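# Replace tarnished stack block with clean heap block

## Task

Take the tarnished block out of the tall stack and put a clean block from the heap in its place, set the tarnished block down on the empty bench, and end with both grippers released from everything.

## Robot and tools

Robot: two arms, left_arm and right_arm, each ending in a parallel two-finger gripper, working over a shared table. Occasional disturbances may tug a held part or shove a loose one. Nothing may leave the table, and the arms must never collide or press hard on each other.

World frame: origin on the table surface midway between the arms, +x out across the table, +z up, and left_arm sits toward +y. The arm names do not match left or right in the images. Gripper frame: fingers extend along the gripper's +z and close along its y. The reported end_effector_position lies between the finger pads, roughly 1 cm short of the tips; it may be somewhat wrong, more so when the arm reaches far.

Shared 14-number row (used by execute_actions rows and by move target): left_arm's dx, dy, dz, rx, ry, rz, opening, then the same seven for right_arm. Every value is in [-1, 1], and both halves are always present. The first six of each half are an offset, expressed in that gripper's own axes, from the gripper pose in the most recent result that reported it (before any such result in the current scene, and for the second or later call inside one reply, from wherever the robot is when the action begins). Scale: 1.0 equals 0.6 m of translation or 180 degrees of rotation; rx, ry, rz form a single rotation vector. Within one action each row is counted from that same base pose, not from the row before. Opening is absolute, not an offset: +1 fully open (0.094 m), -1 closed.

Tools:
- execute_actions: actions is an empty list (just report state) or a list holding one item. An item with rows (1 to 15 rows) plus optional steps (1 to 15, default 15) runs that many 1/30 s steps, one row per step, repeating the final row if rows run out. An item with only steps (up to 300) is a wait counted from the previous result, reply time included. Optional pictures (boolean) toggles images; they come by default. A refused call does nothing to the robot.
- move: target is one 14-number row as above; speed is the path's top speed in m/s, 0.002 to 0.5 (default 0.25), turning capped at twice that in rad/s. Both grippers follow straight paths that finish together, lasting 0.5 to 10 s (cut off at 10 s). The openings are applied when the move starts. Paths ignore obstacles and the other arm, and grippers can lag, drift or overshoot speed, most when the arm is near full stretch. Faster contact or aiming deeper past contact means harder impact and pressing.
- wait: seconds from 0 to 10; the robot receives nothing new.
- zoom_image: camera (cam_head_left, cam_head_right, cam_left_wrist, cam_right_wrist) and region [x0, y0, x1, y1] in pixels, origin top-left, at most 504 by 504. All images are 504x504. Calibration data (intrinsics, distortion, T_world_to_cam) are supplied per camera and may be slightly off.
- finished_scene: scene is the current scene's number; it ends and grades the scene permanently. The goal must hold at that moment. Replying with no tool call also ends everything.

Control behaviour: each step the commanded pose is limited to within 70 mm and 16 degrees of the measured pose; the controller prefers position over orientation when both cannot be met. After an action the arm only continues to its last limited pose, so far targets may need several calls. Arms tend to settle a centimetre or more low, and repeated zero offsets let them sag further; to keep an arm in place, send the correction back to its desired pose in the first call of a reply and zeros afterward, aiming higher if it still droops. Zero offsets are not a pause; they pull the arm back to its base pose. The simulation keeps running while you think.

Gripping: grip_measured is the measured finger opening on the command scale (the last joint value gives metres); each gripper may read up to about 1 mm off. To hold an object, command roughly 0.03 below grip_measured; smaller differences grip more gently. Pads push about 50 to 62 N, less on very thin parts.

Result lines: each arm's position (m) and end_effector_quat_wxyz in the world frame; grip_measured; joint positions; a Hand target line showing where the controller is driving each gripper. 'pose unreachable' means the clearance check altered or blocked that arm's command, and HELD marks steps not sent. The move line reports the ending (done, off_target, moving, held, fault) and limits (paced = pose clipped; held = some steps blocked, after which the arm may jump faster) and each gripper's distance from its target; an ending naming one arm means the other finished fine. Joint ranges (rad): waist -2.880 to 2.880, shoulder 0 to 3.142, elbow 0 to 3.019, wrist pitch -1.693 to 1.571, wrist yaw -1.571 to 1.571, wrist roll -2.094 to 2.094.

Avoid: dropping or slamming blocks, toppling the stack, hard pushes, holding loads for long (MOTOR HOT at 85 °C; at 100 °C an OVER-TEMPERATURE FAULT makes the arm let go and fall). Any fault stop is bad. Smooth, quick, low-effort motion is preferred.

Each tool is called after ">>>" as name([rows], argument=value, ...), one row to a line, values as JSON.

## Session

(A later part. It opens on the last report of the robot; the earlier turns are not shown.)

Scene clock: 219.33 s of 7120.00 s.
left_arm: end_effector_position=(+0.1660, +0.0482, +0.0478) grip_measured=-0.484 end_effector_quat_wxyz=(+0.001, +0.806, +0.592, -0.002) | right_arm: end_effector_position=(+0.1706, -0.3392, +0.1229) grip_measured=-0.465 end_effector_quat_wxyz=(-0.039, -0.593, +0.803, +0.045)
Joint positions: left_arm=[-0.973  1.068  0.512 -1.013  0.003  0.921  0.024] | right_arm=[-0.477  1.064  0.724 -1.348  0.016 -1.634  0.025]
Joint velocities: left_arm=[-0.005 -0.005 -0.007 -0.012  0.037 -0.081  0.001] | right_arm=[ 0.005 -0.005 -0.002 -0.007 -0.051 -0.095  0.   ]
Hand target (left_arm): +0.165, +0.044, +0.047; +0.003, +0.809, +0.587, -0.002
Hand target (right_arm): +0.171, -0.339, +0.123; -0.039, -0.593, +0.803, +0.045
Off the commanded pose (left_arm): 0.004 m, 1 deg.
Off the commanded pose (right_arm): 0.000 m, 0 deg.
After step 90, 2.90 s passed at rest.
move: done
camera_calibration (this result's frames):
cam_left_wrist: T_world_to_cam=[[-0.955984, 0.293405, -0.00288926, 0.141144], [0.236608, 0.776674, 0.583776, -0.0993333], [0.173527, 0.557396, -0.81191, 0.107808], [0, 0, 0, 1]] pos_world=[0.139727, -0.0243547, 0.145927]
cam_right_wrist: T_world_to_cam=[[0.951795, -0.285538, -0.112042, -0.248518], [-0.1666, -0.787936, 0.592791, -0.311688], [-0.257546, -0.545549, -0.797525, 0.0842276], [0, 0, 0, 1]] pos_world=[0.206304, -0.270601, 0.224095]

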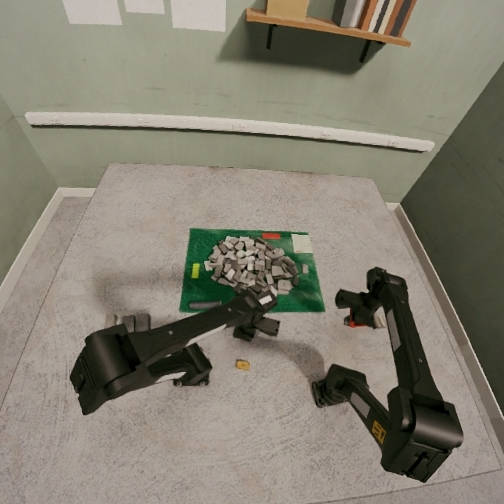

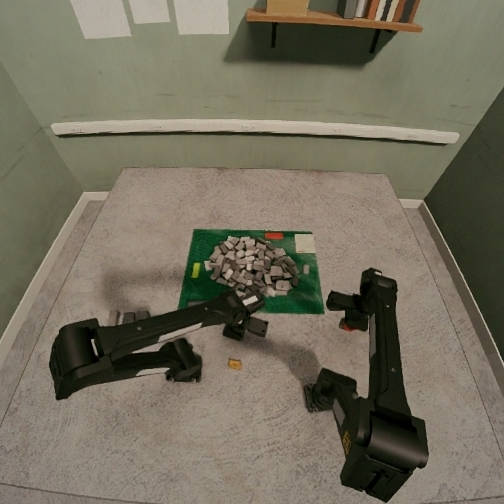

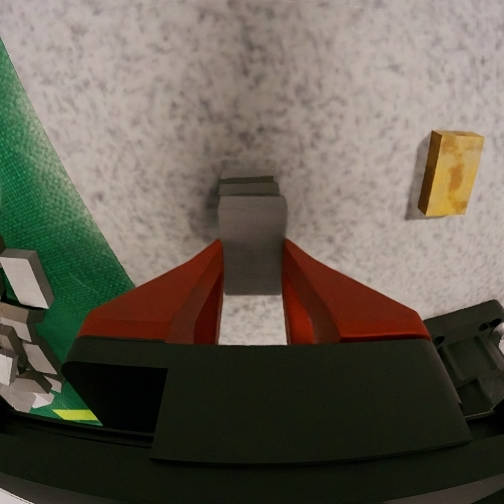

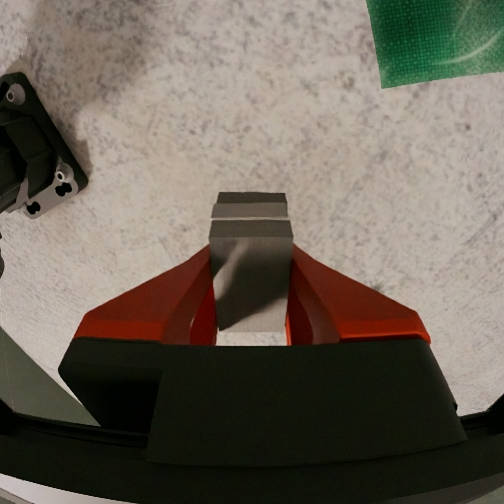

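>>> move(target=[0,0.008,0.017,0,0,-0.014,-0.52,0,0,0,0,0,0,-0.52], speed=0.02)

>>> zoom_image(camera="cam_left_wrist", region=[180,140,330,310])

Scene clock: 225.33 s of 7120.00 s.
left_arm: end_effector_position=(+0.1662, +0.0480, +0.0434) grip_measured=-0.484 end_effector_quat_wxyz=(+0.000, +0.799, +0.601, -0.002) | right_arm: end_effector_position=(+0.1706, -0.3392, +0.1229) grip_measured=-0.465 end_effector_quat_wxyz=(-0.039, -0.593, +0.803, +0.045)
Joint positions: left_arm=[-0.973  1.08   0.506 -0.997  0.003  0.901  0.024] | right_arm=[-0.477  1.064  0.724 -1.348  0.016 -1.634  0.025]
Joint velocities: left_arm=[-0.015 -0.015 -0.017 -0.002 -0.022 -0.007 -0.   ] | right_arm=[-0.005  0.005 -0.012  0.007 -0.066 -0.037  0.   ]
Hand target (left_arm): +0.170, +0.047, +0.038; +0.001, +0.792, +0.610, -0.002
Hand target (right_arm): +0.171, -0.339, +0.123; -0.039, -0.593, +0.803, +0.045
Off the commanded pose (left_arm): 0.007 m, 1 deg.
Off the commanded pose (right_arm): 0.000 m, 0 deg.
After step 90, 1.67 s passed at rest.
move: done
camera_calibration (this result's frames):
cam_left_wrist: T_world_to_cam=[[-0.961827, 0.273655, -0.0016184, 0.143265], [0.22112, 0.780638, 0.584559, -0.0942254], [0.161231, 0.561887, -0.811349, 0.106132], [0, 0, 0, 1]] pos_world=[0.14152, -0.0252834, 0.141422]
cam_right_wrist: T_world_to_cam=[[0.951795, -0.285538, -0.112042, -0.248518], [-0.1666, -0.787936, 0.592791, -0.311688], [-0.257546, -0.545549, -0.797525, 0.0842276], [0, 0, 0, 1]] pos_world=[0.206304, -0.270601, 0.224095]

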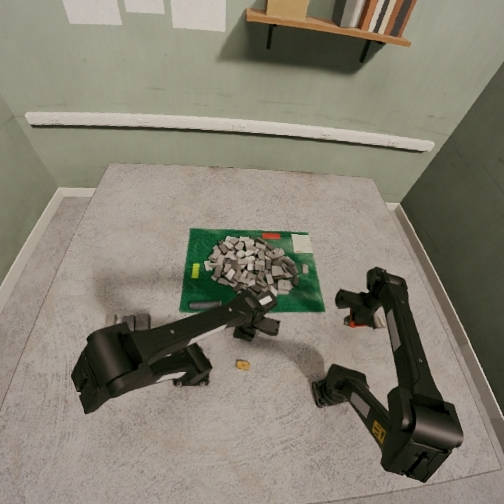

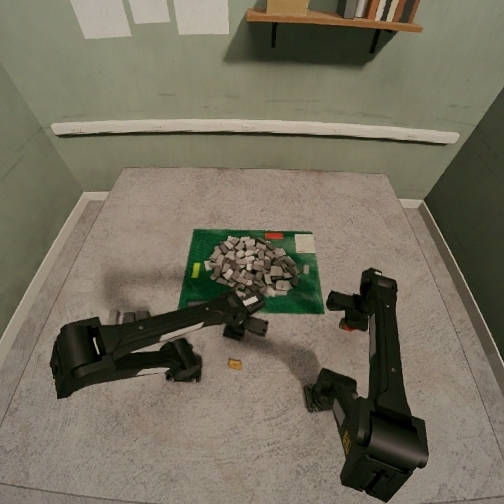

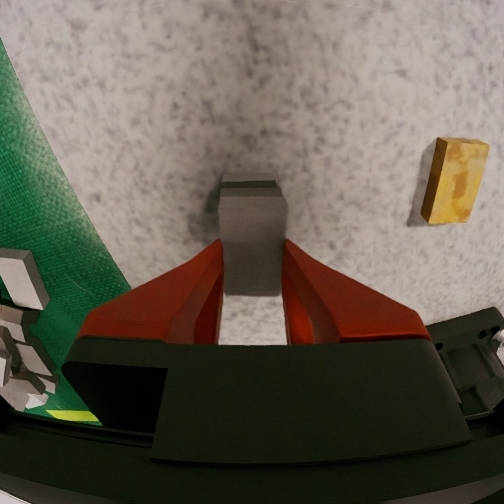

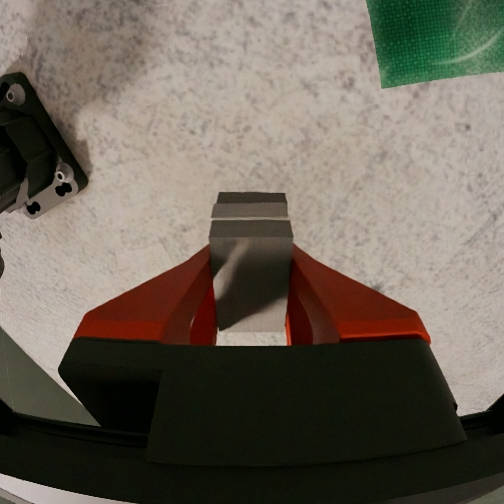

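Region (180, 140, 330, 310) of cam_left_wrist's 504x504 image, scaled by 2.965, with more detail than that image has; it fills the left 445 columns of this view, and the rest is white.

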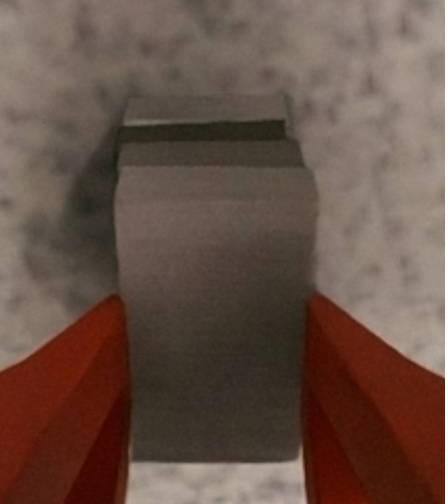

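>>> move(target=[0.004,0.009,0.011,0,0,0,-0.52,0,0,0,0,0,0,-0.52], speed=0.02)

>>> move(target=[0,0,0,0,0,0,0.3,0,0,0,0,0,0,-0.52])

>>> move(target=[-0.02,0.015,-0.15,0,-0.01,0,0.3,0,0,0,0,0,0,-0.52], speed=0.12)

>>> move(target=[0.5,0.1,-0.05,0,0,-0.5,0.3,-0.3,0.08,-0.05,0.038,-0.01,0,-0.52])

>>> move(target=[0,0,0,0,0,0,0.3,-0.33,0.09,-0.04,0,-0.02,0,-0.52])

Scene clock: 235.67 s of 7120.00 s.
left_arm: end_effector_position=(+0.1667, +0.0478, +0.0434) grip_measured=-0.484 end_effector_quat_wxyz=(+0.001, +0.802, +0.598, -0.003) | right_arm: end_effector_position=(+0.1706, -0.3392, +0.1229) grip_measured=-0.465 end_effector_quat_wxyz=(-0.039, -0.593, +0.803, +0.045)
Joint positions: left_arm=[-0.97   1.08   0.506 -0.995  0.006  0.911  0.024] | right_arm=[-0.477  1.064  0.724 -1.348  0.016 -1.634  0.025]
Joint velocities: left_arm=[ 0.005 -0.015  0.007  0.012 -0.022 -0.007 -0.   ] | right_arm=[-0.005 -0.005  0.017 -0.017  0.022 -0.037 -0.   ]
Hand target (left_arm): +0.172, +0.049, +0.037; +0.000, +0.799, +0.601, -0.002
Hand target (right_arm): +0.171, -0.339, +0.123; -0.039, -0.593, +0.803, +0.045
Off the commanded pose (left_arm): 0.009 m, 0 deg.
Off the commanded pose (right_arm): 0.000 m, 0 deg.
After step 90, 6.63 s passed at rest.
move: done
camera_calibration (this result's frames):
cam_left_wrist: T_world_to_cam=[[-0.959819, 0.280617, -0.00150549, 0.143157], [0.227378, 0.780841, 0.581881, -0.095121], [0.164462, 0.558158, -0.813272, 0.105886], [0, 0, 0, 1]] pos_world=[0.141619, -0.0249993, 0.141679]
cam_right_wrist: T_world_to_cam=[[0.951795, -0.285538, -0.112042, -0.248518], [-0.1666, -0.787936, 0.592791, -0.311688], [-0.257546, -0.545549, -0.797525, 0.0842276], [0, 0, 0, 1]] pos_world=[0.206304, -0.270601, 0.224095]

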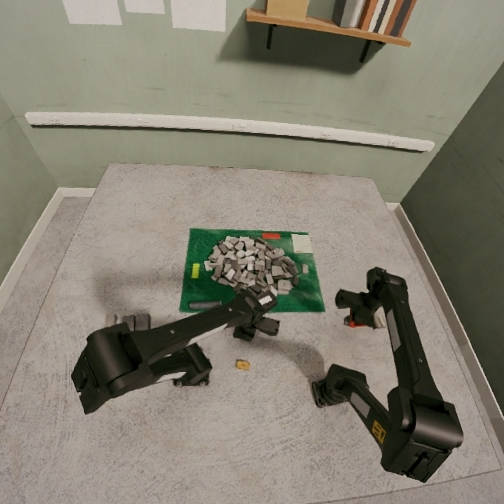

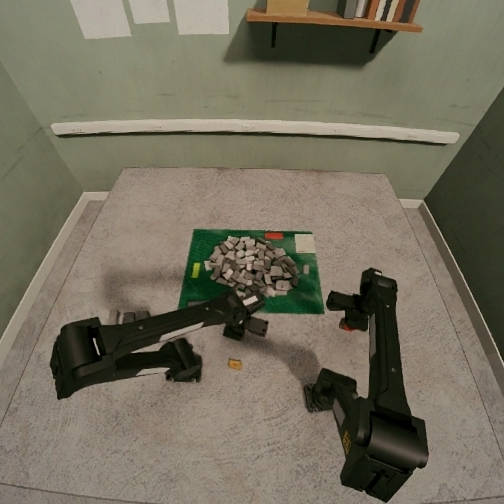

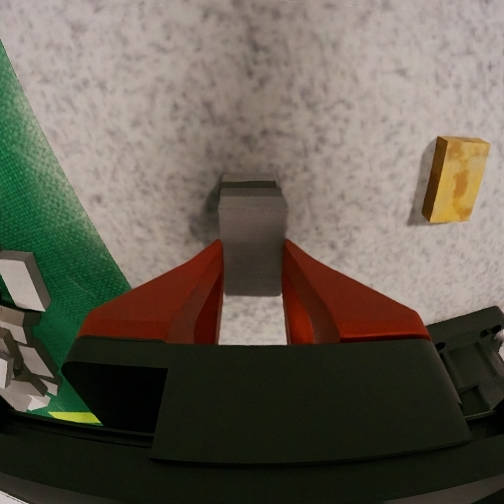

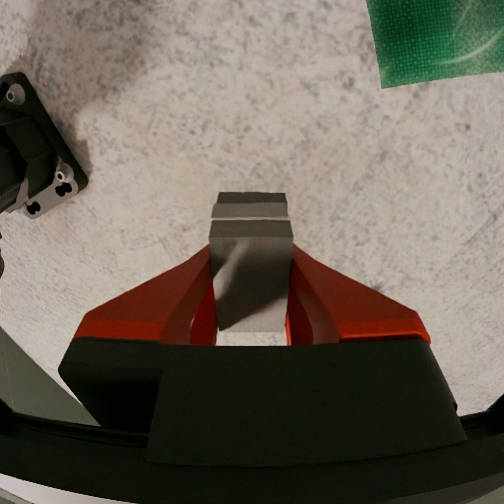

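Scene clock: 236.17 s of 7120.00 s.
left_arm: end_effector_position=(+0.1663, +0.0483, +0.0430) grip_measured=+0.298 end_effector_quat_wxyz=(+0.000, +0.802, +0.598, -0.003) | right_arm: end_effector_position=(+0.1706, -0.3392, +0.1229) grip_measured=-0.465 end_effector_quat_wxyz=(-0.039, -0.593, +0.803, +0.045)
Joint positions: left_arm=[-0.97   1.08   0.505 -0.995  0.006  0.911  0.061] | right_arm=[-0.477  1.064  0.724 -1.348  0.016 -1.634  0.025]
Joint velocities: left_arm=[-0.005 -0.005 -0.022 -0.002 -0.037 -0.007  0.001] | right_arm=[-0.015 -0.005  0.007  0.002 -0.007  0.022 -0.   ]
Hand target (left_arm): +0.167, +0.048, +0.043; +0.001, +0.802, +0.598, -0.003
Hand target (right_arm): +0.171, -0.339, +0.123; -0.039, -0.593, +0.803, +0.045
Off the commanded pose (left_arm): 0.001 m, 0 deg.
Off the commanded pose (right_arm): 0.000 m, 0 deg.
move: done
camera_calibration (this result's frames):
cam_left_wrist: T_world_to_cam=[[-0.959819, 0.280618, -0.000303907, 0.142623], [0.227896, 0.780119, 0.582647, -0.0952991], [0.163739, 0.559166, -0.812726, 0.105417], [0, 0, 0, 1]] pos_world=[0.141349, -0.0246233, 0.141244]
cam_right_wrist: T_world_to_cam=[[0.951795, -0.285538, -0.112042, -0.248518], [-0.1666, -0.787936, 0.592791, -0.311688], [-0.257546, -0.545549, -0.797525, 0.0842276], [0, 0, 0, 1]] pos_world=[0.206304, -0.270601, 0.224095]

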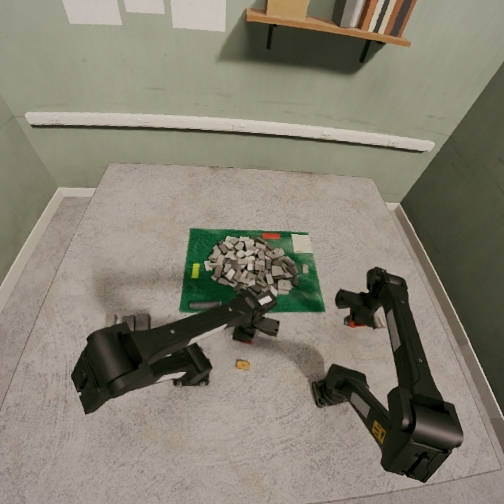

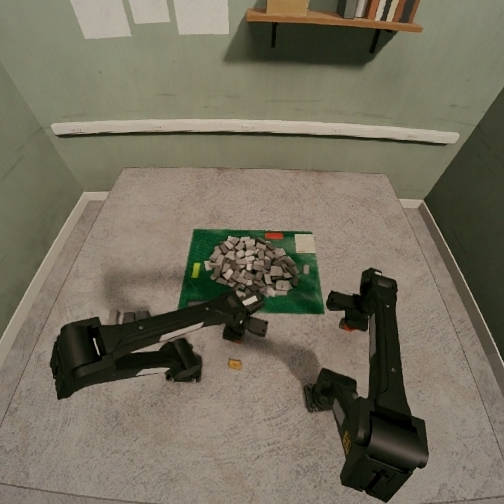

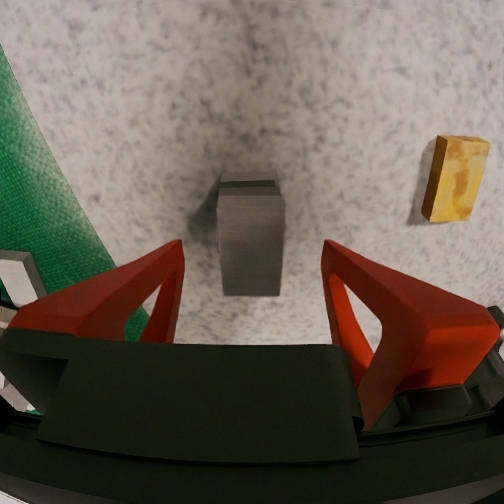

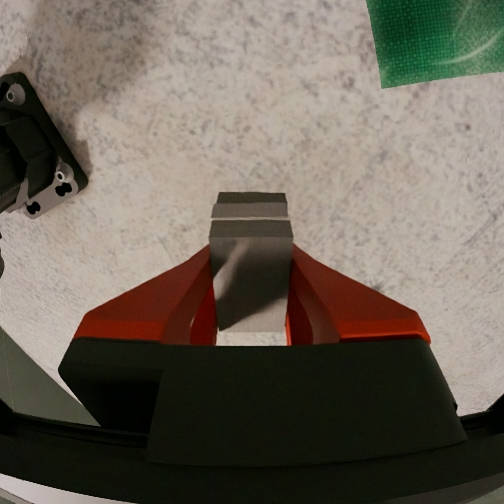

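Scene clock: 237.30 s of 7120.00 s.
left_arm: end_effector_position=(+0.1622, +0.0480, +0.1138) grip_measured=+0.298 end_effector_quat_wxyz=(-0.014, +0.801, +0.598, -0.013) | right_arm: end_effector_position=(+0.1706, -0.3392, +0.1229) grip_measured=-0.465 end_effector_quat_wxyz=(-0.039, -0.593, +0.803, +0.045)
Joint positions: left_arm=[-0.97   0.979  0.65  -1.269  0.027  0.911  0.061] | right_arm=[-0.477  1.064  0.724 -1.348  0.016 -1.634  0.025]
Joint velocities: left_arm=[-0.005 -0.005 -0.007 -0.012 -0.007 -0.066 -0.   ] | right_arm=[-0.015 -0.015  0.007  0.012  0.051  0.037 -0.001]
Hand target (left_arm): +0.172, +0.036, +0.133; +0.010, +0.801, +0.598, -0.015
Hand target (right_arm): +0.171, -0.339, +0.123; -0.039, -0.593, +0.803, +0.045
Off the commanded pose (left_arm): 0.025 m, 3 deg.
Off the commanded pose (right_arm): 0.000 m, 0 deg.
move: off_target (left_arm)
camera_calibration (this result's frames):
cam_left_wrist: T_world_to_cam=[[-0.959334, 0.280179, 0.0343137, 0.134733], [0.246904, 0.773992, 0.583074, -0.138225], [0.136807, 0.567835, -0.811694, 0.167629], [0, 0, 0, 1]] pos_world=[0.140449, -0.0259495, 0.212036]
cam_right_wrist: T_world_to_cam=[[0.951795, -0.285538, -0.112042, -0.248518], [-0.1666, -0.787936, 0.592791, -0.311688], [-0.257546, -0.545549, -0.797525, 0.0842276], [0, 0, 0, 1]] pos_world=[0.206304, -0.270601, 0.224095]

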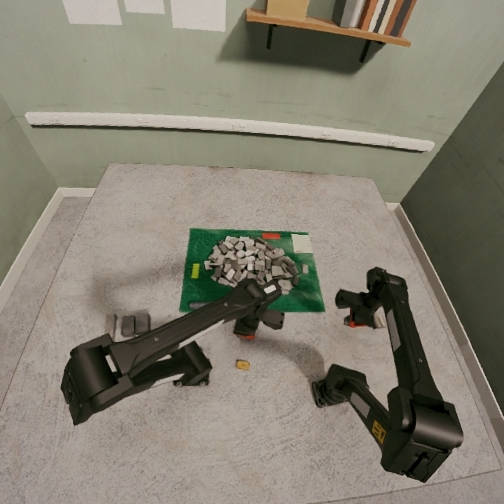

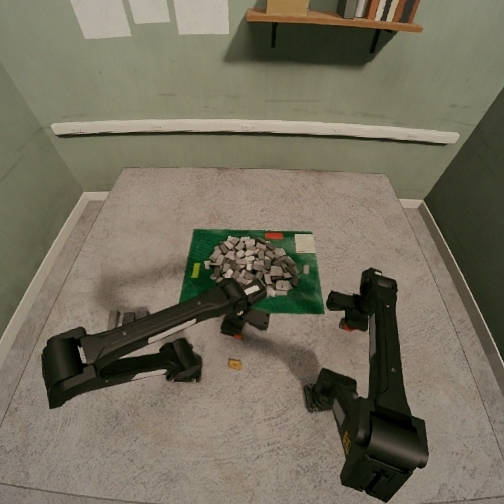

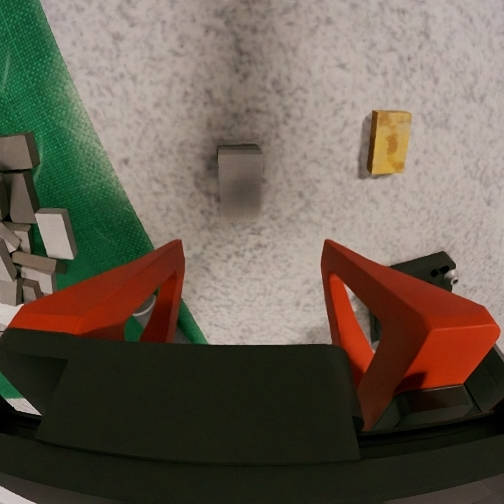

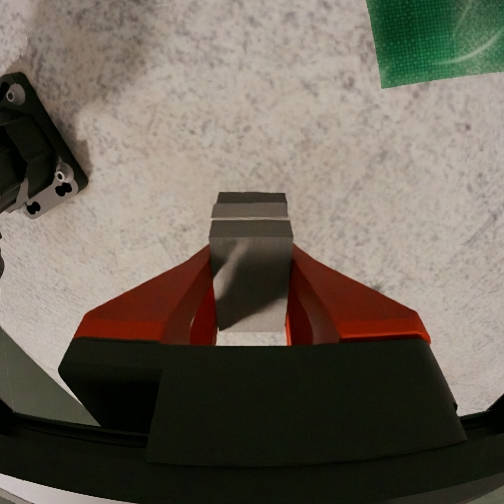

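Scene clock: 240.90 s of 7120.00 s.
left_arm: end_effector_position=(+0.2808, +0.3079, +0.1206) grip_measured=+0.298 end_effector_quat_wxyz=(-0.046, +0.154, +0.987, -0.023) | right_arm: end_effector_position=(+0.1592, -0.1656, +0.1359) grip_measured=-0.465 end_effector_quat_wxyz=(-0.024, -0.593, +0.805, +0.013)
Joint positions: left_arm=[ 0.285  1.138  0.769 -1.305 -0.     0.617  0.061] | right_arm=[ 0.296  0.972  0.706 -1.358 -0.014 -0.86   0.025]
Joint velocities: left_arm=[-0.015 -0.015  0.012 -0.002 -0.037 -0.051 -0.001] | right_arm=[ 0.005 -0.015 -0.017 -0.007  0.007 -0.022  0.001]
Hand target (left_arm): +0.300, +0.317, +0.136; -0.024, +0.144, +0.989, -0.010
Hand target (right_arm): +0.181, -0.154, +0.159; +0.013, -0.592, +0.806, +0.003
Off the commanded pose (left_arm): 0.034 m, 4 deg.
Off the commanded pose (right_arm): 0.033 m, 4 deg.
move: off_target (left_arm, right_arm)
camera_calibration (this result's frames):
cam_left_wrist: T_world_to_cam=[[-0.298073, -0.952953, 0.0550737, 0.366951], [-0.712098, 0.260417, 0.651997, 0.0464643], [-0.635665, 0.155125, -0.756219, 0.346664], [0, 0, 0, 1]] pos_world=[0.362828, 0.283811, 0.21165]
cam_right_wrist: T_world_to_cam=[[0.956126, -0.289835, -0.0426431, -0.19745], [-0.205069, -0.766115, 0.60911, -0.176968], [-0.209211, -0.573641, -0.791939, 0.173275], [0, 0, 0, 1]] pos_world=[0.188747, -0.0934081, 0.236596]

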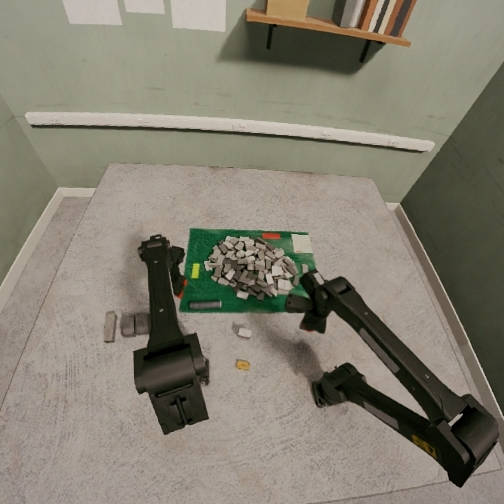

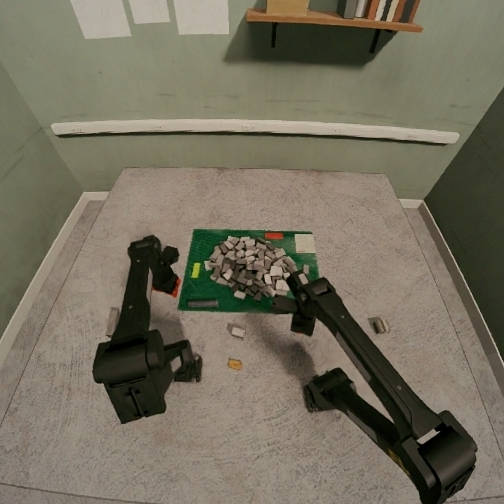

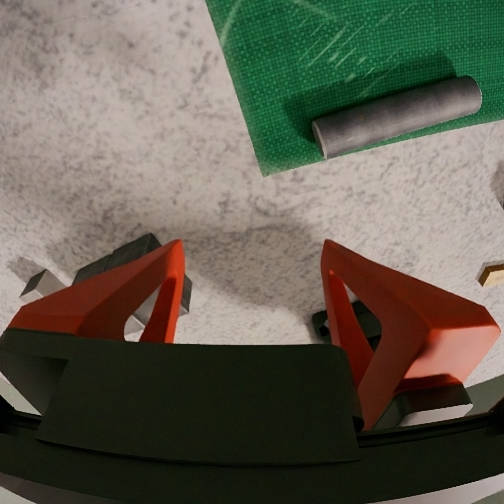

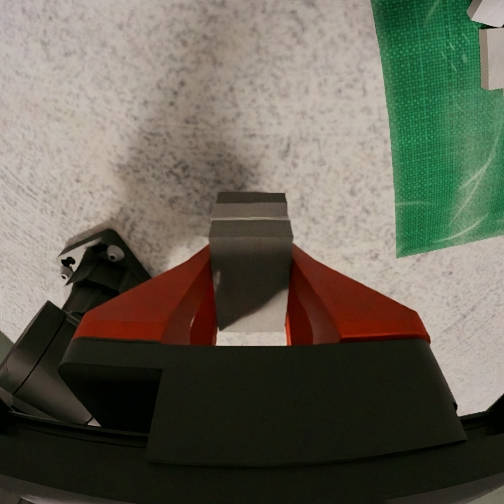

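Scene clock: 242.30 s of 7120.00 s.
left_arm: end_effector_position=(+0.2808, +0.3079, +0.1206) grip_measured=+0.298 end_effector_quat_wxyz=(-0.046, +0.154, +0.987, -0.023) | right_arm: end_effector_position=(+0.1497, +0.0167, +0.1333) grip_measured=-0.465 end_effector_quat_wxyz=(-0.036, -0.593, +0.804, +0.020)
Joint positions: left_arm=[ 0.285  1.138  0.769 -1.305 -0.     0.617  0.061] | right_arm=[ 0.814  1.308  0.946 -1.265 -0.059 -0.345  0.025]
Joint velocities: left_arm=[-0.005 -0.005 -0.012  0.002  0.037 -0.007 -0.001] | right_arm=[-0.015 -0.005 -0.002 -0.012  0.037 -0.037  0.   ]
Hand target (left_arm): +0.281, +0.308, +0.121; -0.046, +0.154, +0.987, -0.023
Hand target (right_arm): +0.165, +0.039, +0.160; +0.005, -0.592, +0.806, +0.031
Off the commanded pose (left_arm): 0.000 m, 0 deg.
Off the commanded pose (right_arm): 0.038 m, 4 deg.
move: off_target (right_arm)
camera_calibration (this result's frames):
cam_left_wrist: T_world_to_cam=[[-0.298073, -0.952953, 0.0550737, 0.366951], [-0.712098, 0.260417, 0.651997, 0.0464643], [-0.635665, 0.155125, -0.756219, 0.346664], [0, 0, 0, 1]] pos_world=[0.362828, 0.283811, 0.21165]
cam_right_wrist: T_world_to_cam=[[0.955248, -0.287954, -0.0676962, -0.132245], [-0.187083, -0.765388, 0.615777, -0.0412814], [-0.22913, -0.575555, -0.785007, 0.275828], [0, 0, 0, 1]] pos_world=[0.181804, 0.0890778, 0.232995]

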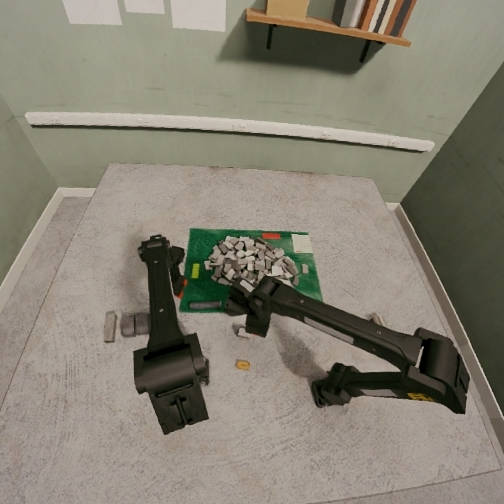

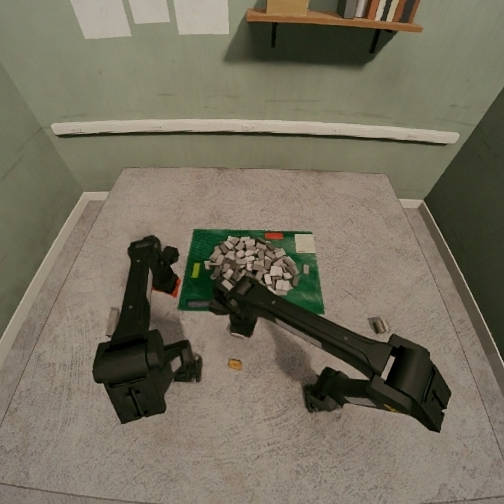

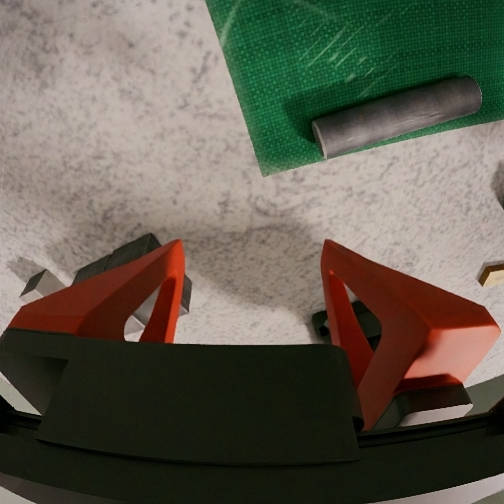

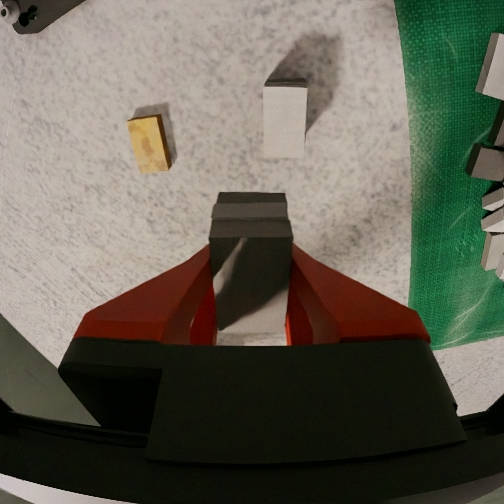

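>>> move(target=[0,0,0,0,0,0,0.3,-0.058,-0.028,0.102,0.028,-0.015,-0.008,-0.52], speed=0.1)

Scene clock: 249.90 s of 7120.00 s.
left_arm: end_effector_position=(+0.2808, +0.3079, +0.1206) grip_measured=+0.298 end_effector_quat_wxyz=(-0.046, +0.154, +0.987, -0.023) | right_arm: end_effector_position=(+0.1684, +0.0372, +0.0671) grip_measured=-0.465 end_effector_quat_wxyz=(-0.003, -0.602, +0.799, -0.003)
Joint positions: left_arm=[ 0.285  1.138  0.769 -1.305 -0.     0.617  0.061] | right_arm=[ 0.836  1.434  0.877 -1.021  0.003 -0.342  0.025]
Joint velocities: left_arm=[-0.015 -0.015  0.007  0.002 -0.022 -0.066  0.001] | right_arm=[-0.005 -0.015  0.002 -0.012  0.007 -0.007  0.001]
Hand target (left_arm): +0.281, +0.308, +0.121; -0.046, +0.154, +0.987, -0.023
Hand target (right_arm): +0.169, +0.044, +0.070; +0.010, -0.603, +0.798, -0.000
Off the commanded pose (left_arm): 0.000 m, 0 deg.
Off the commanded pose (right_arm): 0.008 m, 2 deg.
After step 90, 3.53 s passed at rest.
move: done
camera_calibration (this result's frames):
cam_left_wrist: T_world_to_cam=[[-0.298073, -0.952953, 0.0550737, 0.366951], [-0.712098, 0.260417, 0.651997, 0.0464643], [-0.635665, 0.155125, -0.756219, 0.346664], [0, 0, 0, 1]] pos_world=[0.362828, 0.283811, 0.21165]
cam_right_wrist: T_world_to_cam=[[0.96349, -0.267647, 0.00721888, -0.155837], [-0.218798, -0.771529, 0.597386, 0.0254375], [-0.154319, -0.577155, -0.801922, 0.228607], [0, 0, 0, 1]] pos_world=[0.190992, 0.109858, 0.169254]

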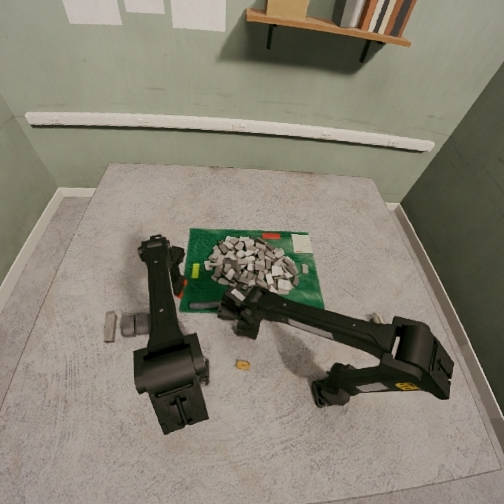

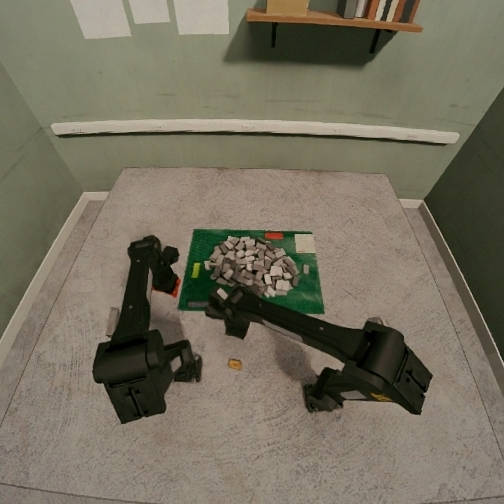

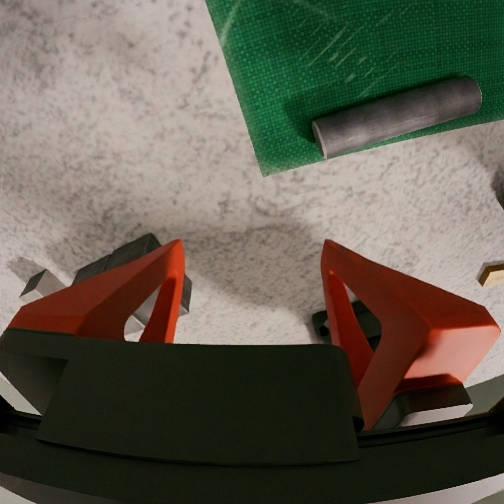

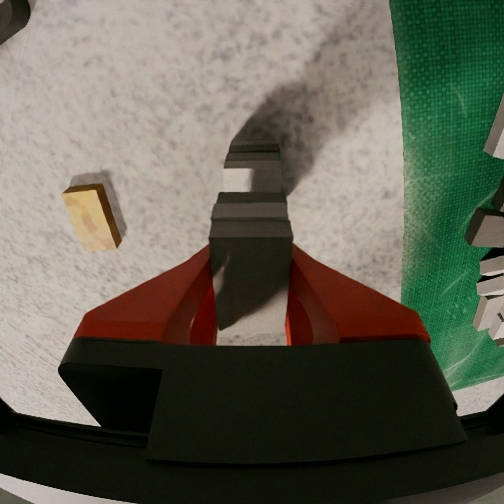

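>>> move(target=[0,0,0,0,0,0,0.3,-0.014,0.001,0.03,0,-0.005,0,-0.52], speed=0.03)

>>> zoom_image(camera="cam_right_wrist", region=[180,130,330,280])

Scene clock: 259.33 s of 7120.00 s.
left_arm: end_effector_position=(+0.2808, +0.3079, +0.1206) grip_measured=+0.298 end_effector_quat_wxyz=(-0.046, +0.154, +0.987, -0.023) | right_arm: end_effector_position=(+0.1695, +0.0392, +0.0489) grip_measured=-0.465 end_effector_quat_wxyz=(-0.005, -0.602, +0.799, -0.003)
Joint positions: left_arm=[ 0.285  1.138  0.769 -1.305 -0.     0.617  0.061] | right_arm=[ 0.836  1.473  0.861 -0.97   0.002 -0.342  0.025]
Joint velocities: left_arm=[-0.015 -0.015  0.002 -0.002  0.007 -0.051  0.001] | right_arm=[-0.005 -0.015 -0.017  0.007  0.007 -0.007  0.001]
Hand target (left_arm): +0.281, +0.308, +0.121; -0.046, +0.154, +0.987, -0.023
Hand target (right_arm): +0.170, +0.045, +0.049; +0.003, -0.602, +0.799, +0.002
Off the commanded pose (left_arm): 0.000 m, 0 deg.
Off the commanded pose (right_arm): 0.006 m, 1 deg.
After step 90, 5.50 s passed at rest.
move: done
camera_calibration (this result's frames):
cam_left_wrist: T_world_to_cam=[[-0.298073, -0.952953, 0.0550737, 0.366951], [-0.712098, 0.260417, 0.651997, 0.0464643], [-0.635665, 0.155125, -0.756219, 0.346664], [0, 0, 0, 1]] pos_world=[0.362828, 0.283811, 0.21165]
cam_right_wrist: T_world_to_cam=[[0.963505, -0.267644, 0.00496673, -0.156206], [-0.217054, -0.770254, 0.599663, 0.0376843], [-0.156671, -0.578857, -0.800237, 0.215685], [0, 0, 0, 1]] pos_world=[0.192476, 0.11207, 0.150777]

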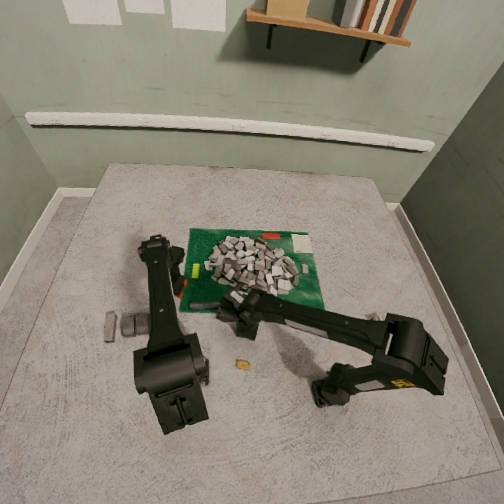

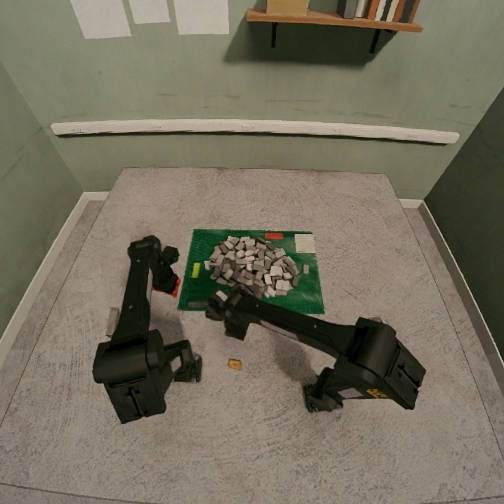

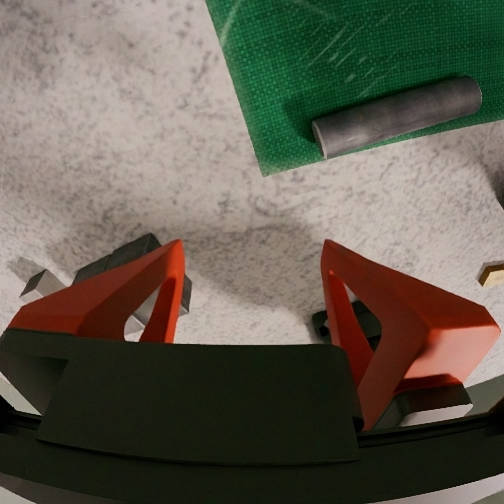

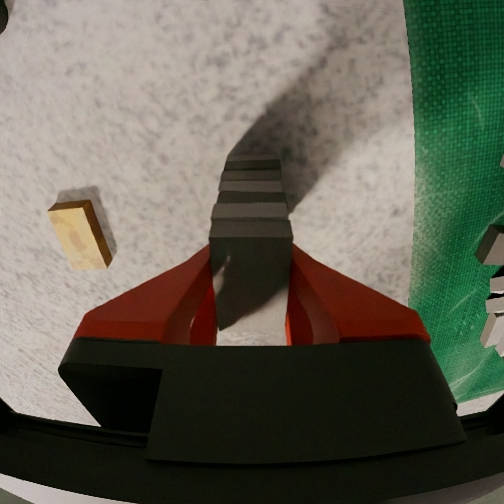

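Region (180, 130, 330, 280) of cam_right_wrist's 504x504 image, scaled by 3.360, with more detail than that image has.

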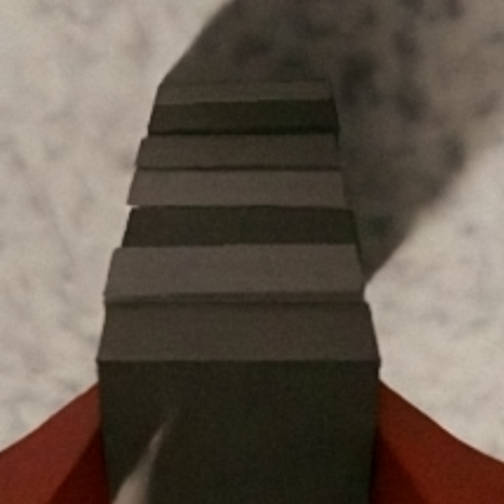

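>>> move(target=[0,0,0,0,0,0,0.3,0,0,0.011,0,0,0,-0.52], speed=0.02)

>>> move(target=[0,0,0,0,0,0,0.3,0,0,0,0,0,0,0.6])

>>> move(target=[0,0,0,0,0,0,0.3,-0.03,-0.015,-0.2,0,-0.015,0,0.6], speed=0.15)

Scene clock: 264.60 s of 7120.00 s.
left_arm: end_effector_position=(+0.2808, +0.3079, +0.1206) grip_measured=+0.298 end_effector_quat_wxyz=(-0.046, +0.154, +0.987, -0.023) | right_arm: end_effector_position=(+0.1690, +0.0384, +0.0477) grip_measured=-0.465 end_effector_quat_wxyz=(-0.006, -0.602, +0.799, -0.003)
Joint positions: left_arm=[ 0.285  1.138  0.769 -1.305 -0.     0.617  0.061] | right_arm=[ 0.836  1.474  0.859 -0.97   0.002 -0.342  0.025]
Joint velocities: left_arm=[ 0.005 -0.015  0.002 -0.002  0.007  0.007  0.001] | right_arm=[-0.005 -0.005  0.007 -0.017  0.081 -0.037  0.   ]
Hand target (left_arm): +0.281, +0.308, +0.121; -0.046, +0.154, +0.987, -0.023
Hand target (right_arm): +0.169, +0.039, +0.042; -0.005, -0.602, +0.799, -0.003
Off the commanded pose (left_arm): 0.000 m, 0 deg.
Off the commanded pose (right_arm): 0.005 m, 0 deg.
After step 90, 1.57 s passed at rest.
move: done
camera_calibration (this result's frames):
cam_left_wrist: T_world_to_cam=[[-0.298073, -0.952953, 0.0550737, 0.366951], [-0.712098, 0.260417, 0.651997, 0.0464643], [-0.635665, 0.155125, -0.756219, 0.346664], [0, 0, 0, 1]] pos_world=[0.362828, 0.283811, 0.21165]
cam_right_wrist: T_world_to_cam=[[0.963513, -0.267633, 0.00392034, -0.155807], [-0.215987, -0.768763, 0.601958, 0.0373183], [-0.15809, -0.580841, -0.798518, 0.214372], [0, 0, 0, 1]] pos_world=[0.192073, 0.111506, 0.149327]

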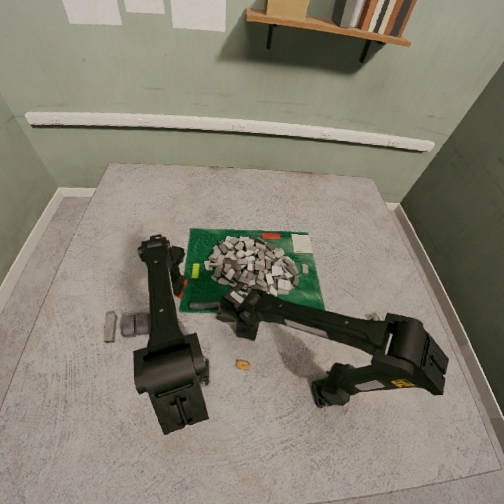

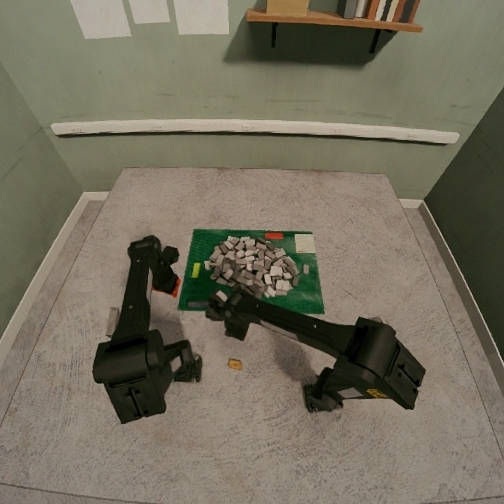

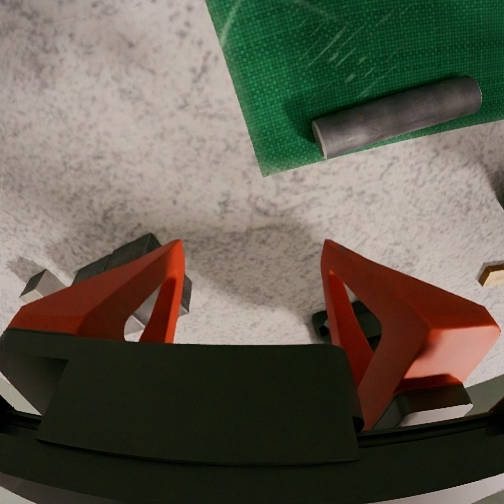

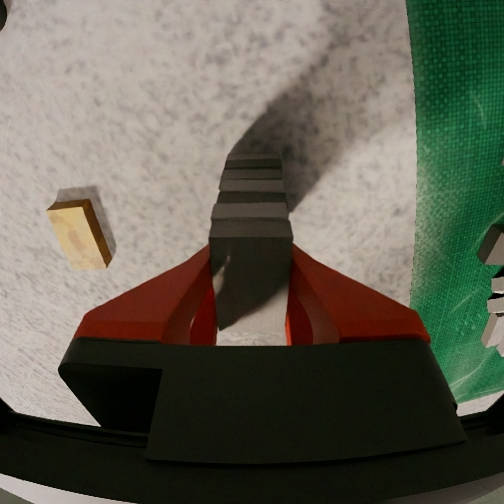

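Scene clock: 265.10 s of 7120.00 s.
left_arm: end_effector_position=(+0.2808, +0.3079, +0.1206) grip_measured=+0.298 end_effector_quat_wxyz=(-0.046, +0.154, +0.987, -0.023) | right_arm: end_effector_position=(+0.1690, +0.0384, +0.0477) grip_measured=+0.597 end_effector_quat_wxyz=(-0.006, -0.602, +0.799, -0.003)
Joint positions: left_arm=[ 0.285  1.138  0.769 -1.305 -0.     0.617  0.061] | right_arm=[ 0.836  1.474  0.859 -0.97   0.002 -0.342  0.075]
Joint velocities: left_arm=[-0.005  0.005 -0.017 -0.012 -0.022  0.051 -0.001] | right_arm=[-0.005 -0.005 -0.022  0.007 -0.037  0.007  0.   ]
Hand target (left_arm): +0.281, +0.308, +0.121; -0.046, +0.154, +0.987, -0.023
Hand target (right_arm): +0.169, +0.038, +0.048; -0.006, -0.602, +0.799, -0.003
Off the commanded pose (left_arm): 0.000 m, 0 deg.
Off the commanded pose (right_arm): 0.000 m, 0 deg.
move: done
camera_calibration (this result's frames):
cam_left_wrist: T_world_to_cam=[[-0.298073, -0.952953, 0.0550737, 0.366951], [-0.712098, 0.260417, 0.651997, 0.0464643], [-0.635665, 0.155125, -0.756219, 0.346664], [0, 0, 0, 1]] pos_world=[0.362828, 0.283811, 0.21165]
cam_right_wrist: T_world_to_cam=[[0.963513, -0.267633, 0.00392034, -0.155807], [-0.215987, -0.768763, 0.601958, 0.0373183], [-0.15809, -0.580841, -0.798518, 0.214372], [0, 0, 0, 1]] pos_world=[0.192073, 0.111506, 0.149327]

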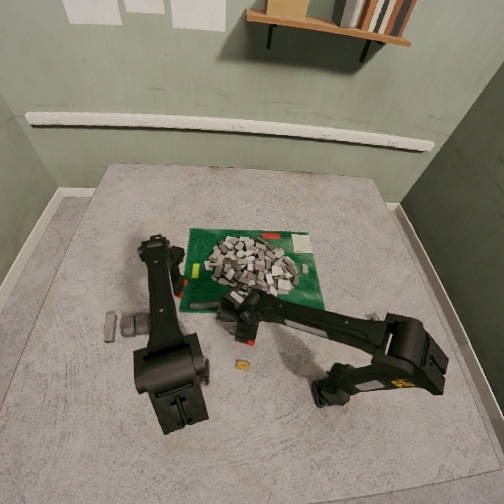

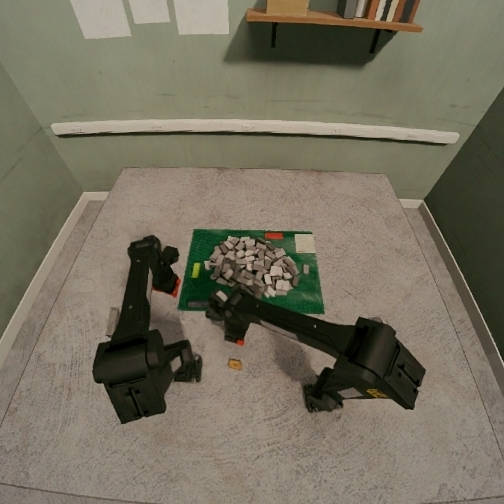

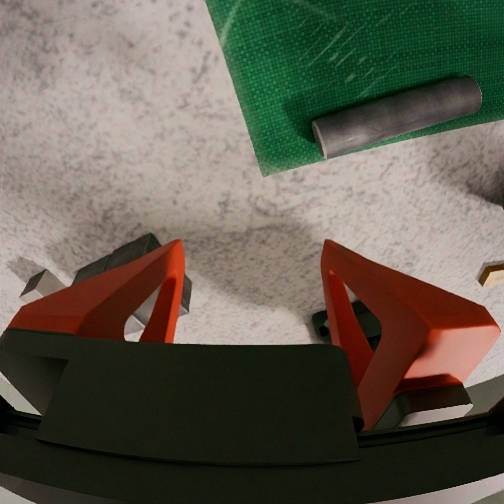

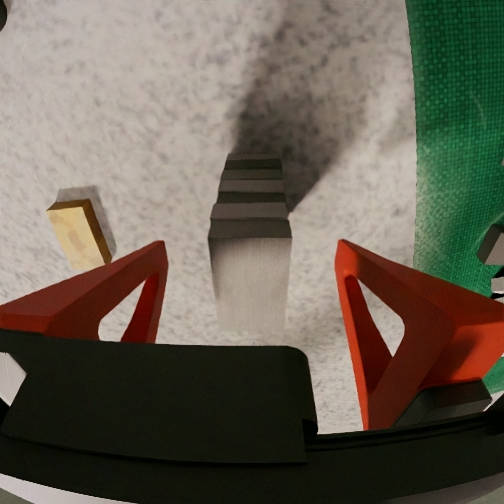

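Scene clock: 266.30 s of 7120.00 s.
left_arm: end_effector_position=(+0.2808, +0.3079, +0.1206) grip_measured=+0.298 end_effector_quat_wxyz=(-0.046, +0.154, +0.987, -0.023) | right_arm: end_effector_position=(+0.1725, +0.0433, +0.1411) grip_measured=+0.597 end_effector_quat_wxyz=(-0.014, -0.602, +0.798, +0.001)
Joint positions: left_arm=[ 0.285  1.138  0.769 -1.305 -0.     0.617  0.061] | right_arm=[ 0.83   1.373  1.03  -1.254 -0.01  -0.349  0.075]
Joint velocities: left_arm=[-0.005 -0.015  0.007  0.007  0.037 -0.022  0.001] | right_arm=[-0.015 -0.005 -0.007 -0.007 -0.022 -0.066  0.   ]
Hand target (left_arm): +0.281, +0.308, +0.121; -0.046, +0.154, +0.987, -0.023
Hand target (right_arm): +0.185, +0.055, +0.167; +0.012, -0.602, +0.799, +0.011
Off the commanded pose (left_arm): 0.000 m, 0 deg.
Off the commanded pose (right_arm): 0.031 m, 3 deg.
move: off_target (right_arm)
camera_calibration (this result's frames):
cam_left_wrist: T_world_to_cam=[[-0.298073, -0.952953, 0.0550737, 0.366951], [-0.712098, 0.260417, 0.651997, 0.0464643], [-0.635665, 0.155125, -0.756219, 0.346664], [0, 0, 0, 1]] pos_world=[0.362828, 0.283811, 0.21165]
cam_right_wrist: T_world_to_cam=[[0.963791, -0.266406, -0.0116162, -0.156163], [-0.204912, -0.767792, 0.607047, -0.0170394], [-0.170639, -0.582686, -0.794581, 0.294075], [0, 0, 0, 1]] pos_world=[0.197197, 0.116668, 0.242196]

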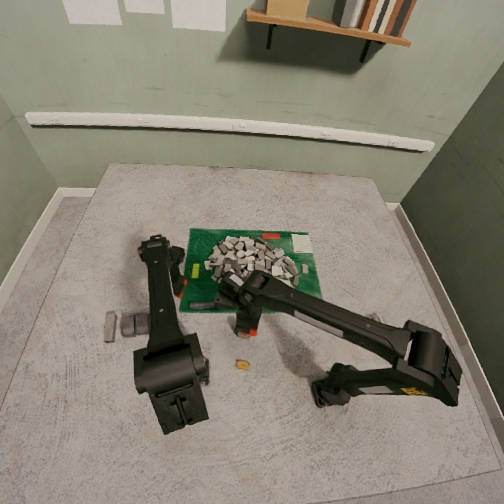

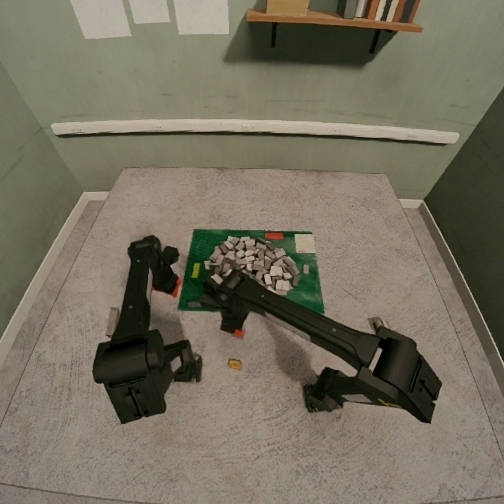

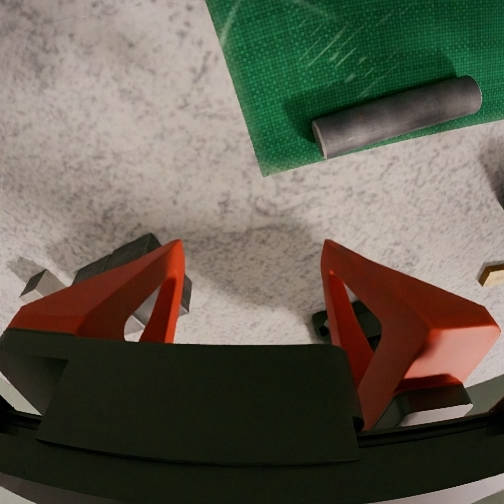

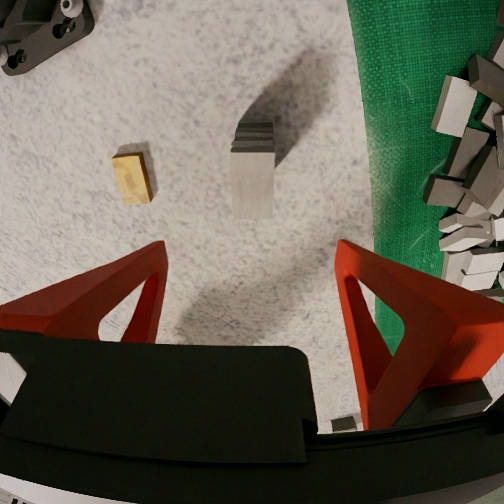

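>>> finished_scene(scene=1)

The scene is finished: the task was done.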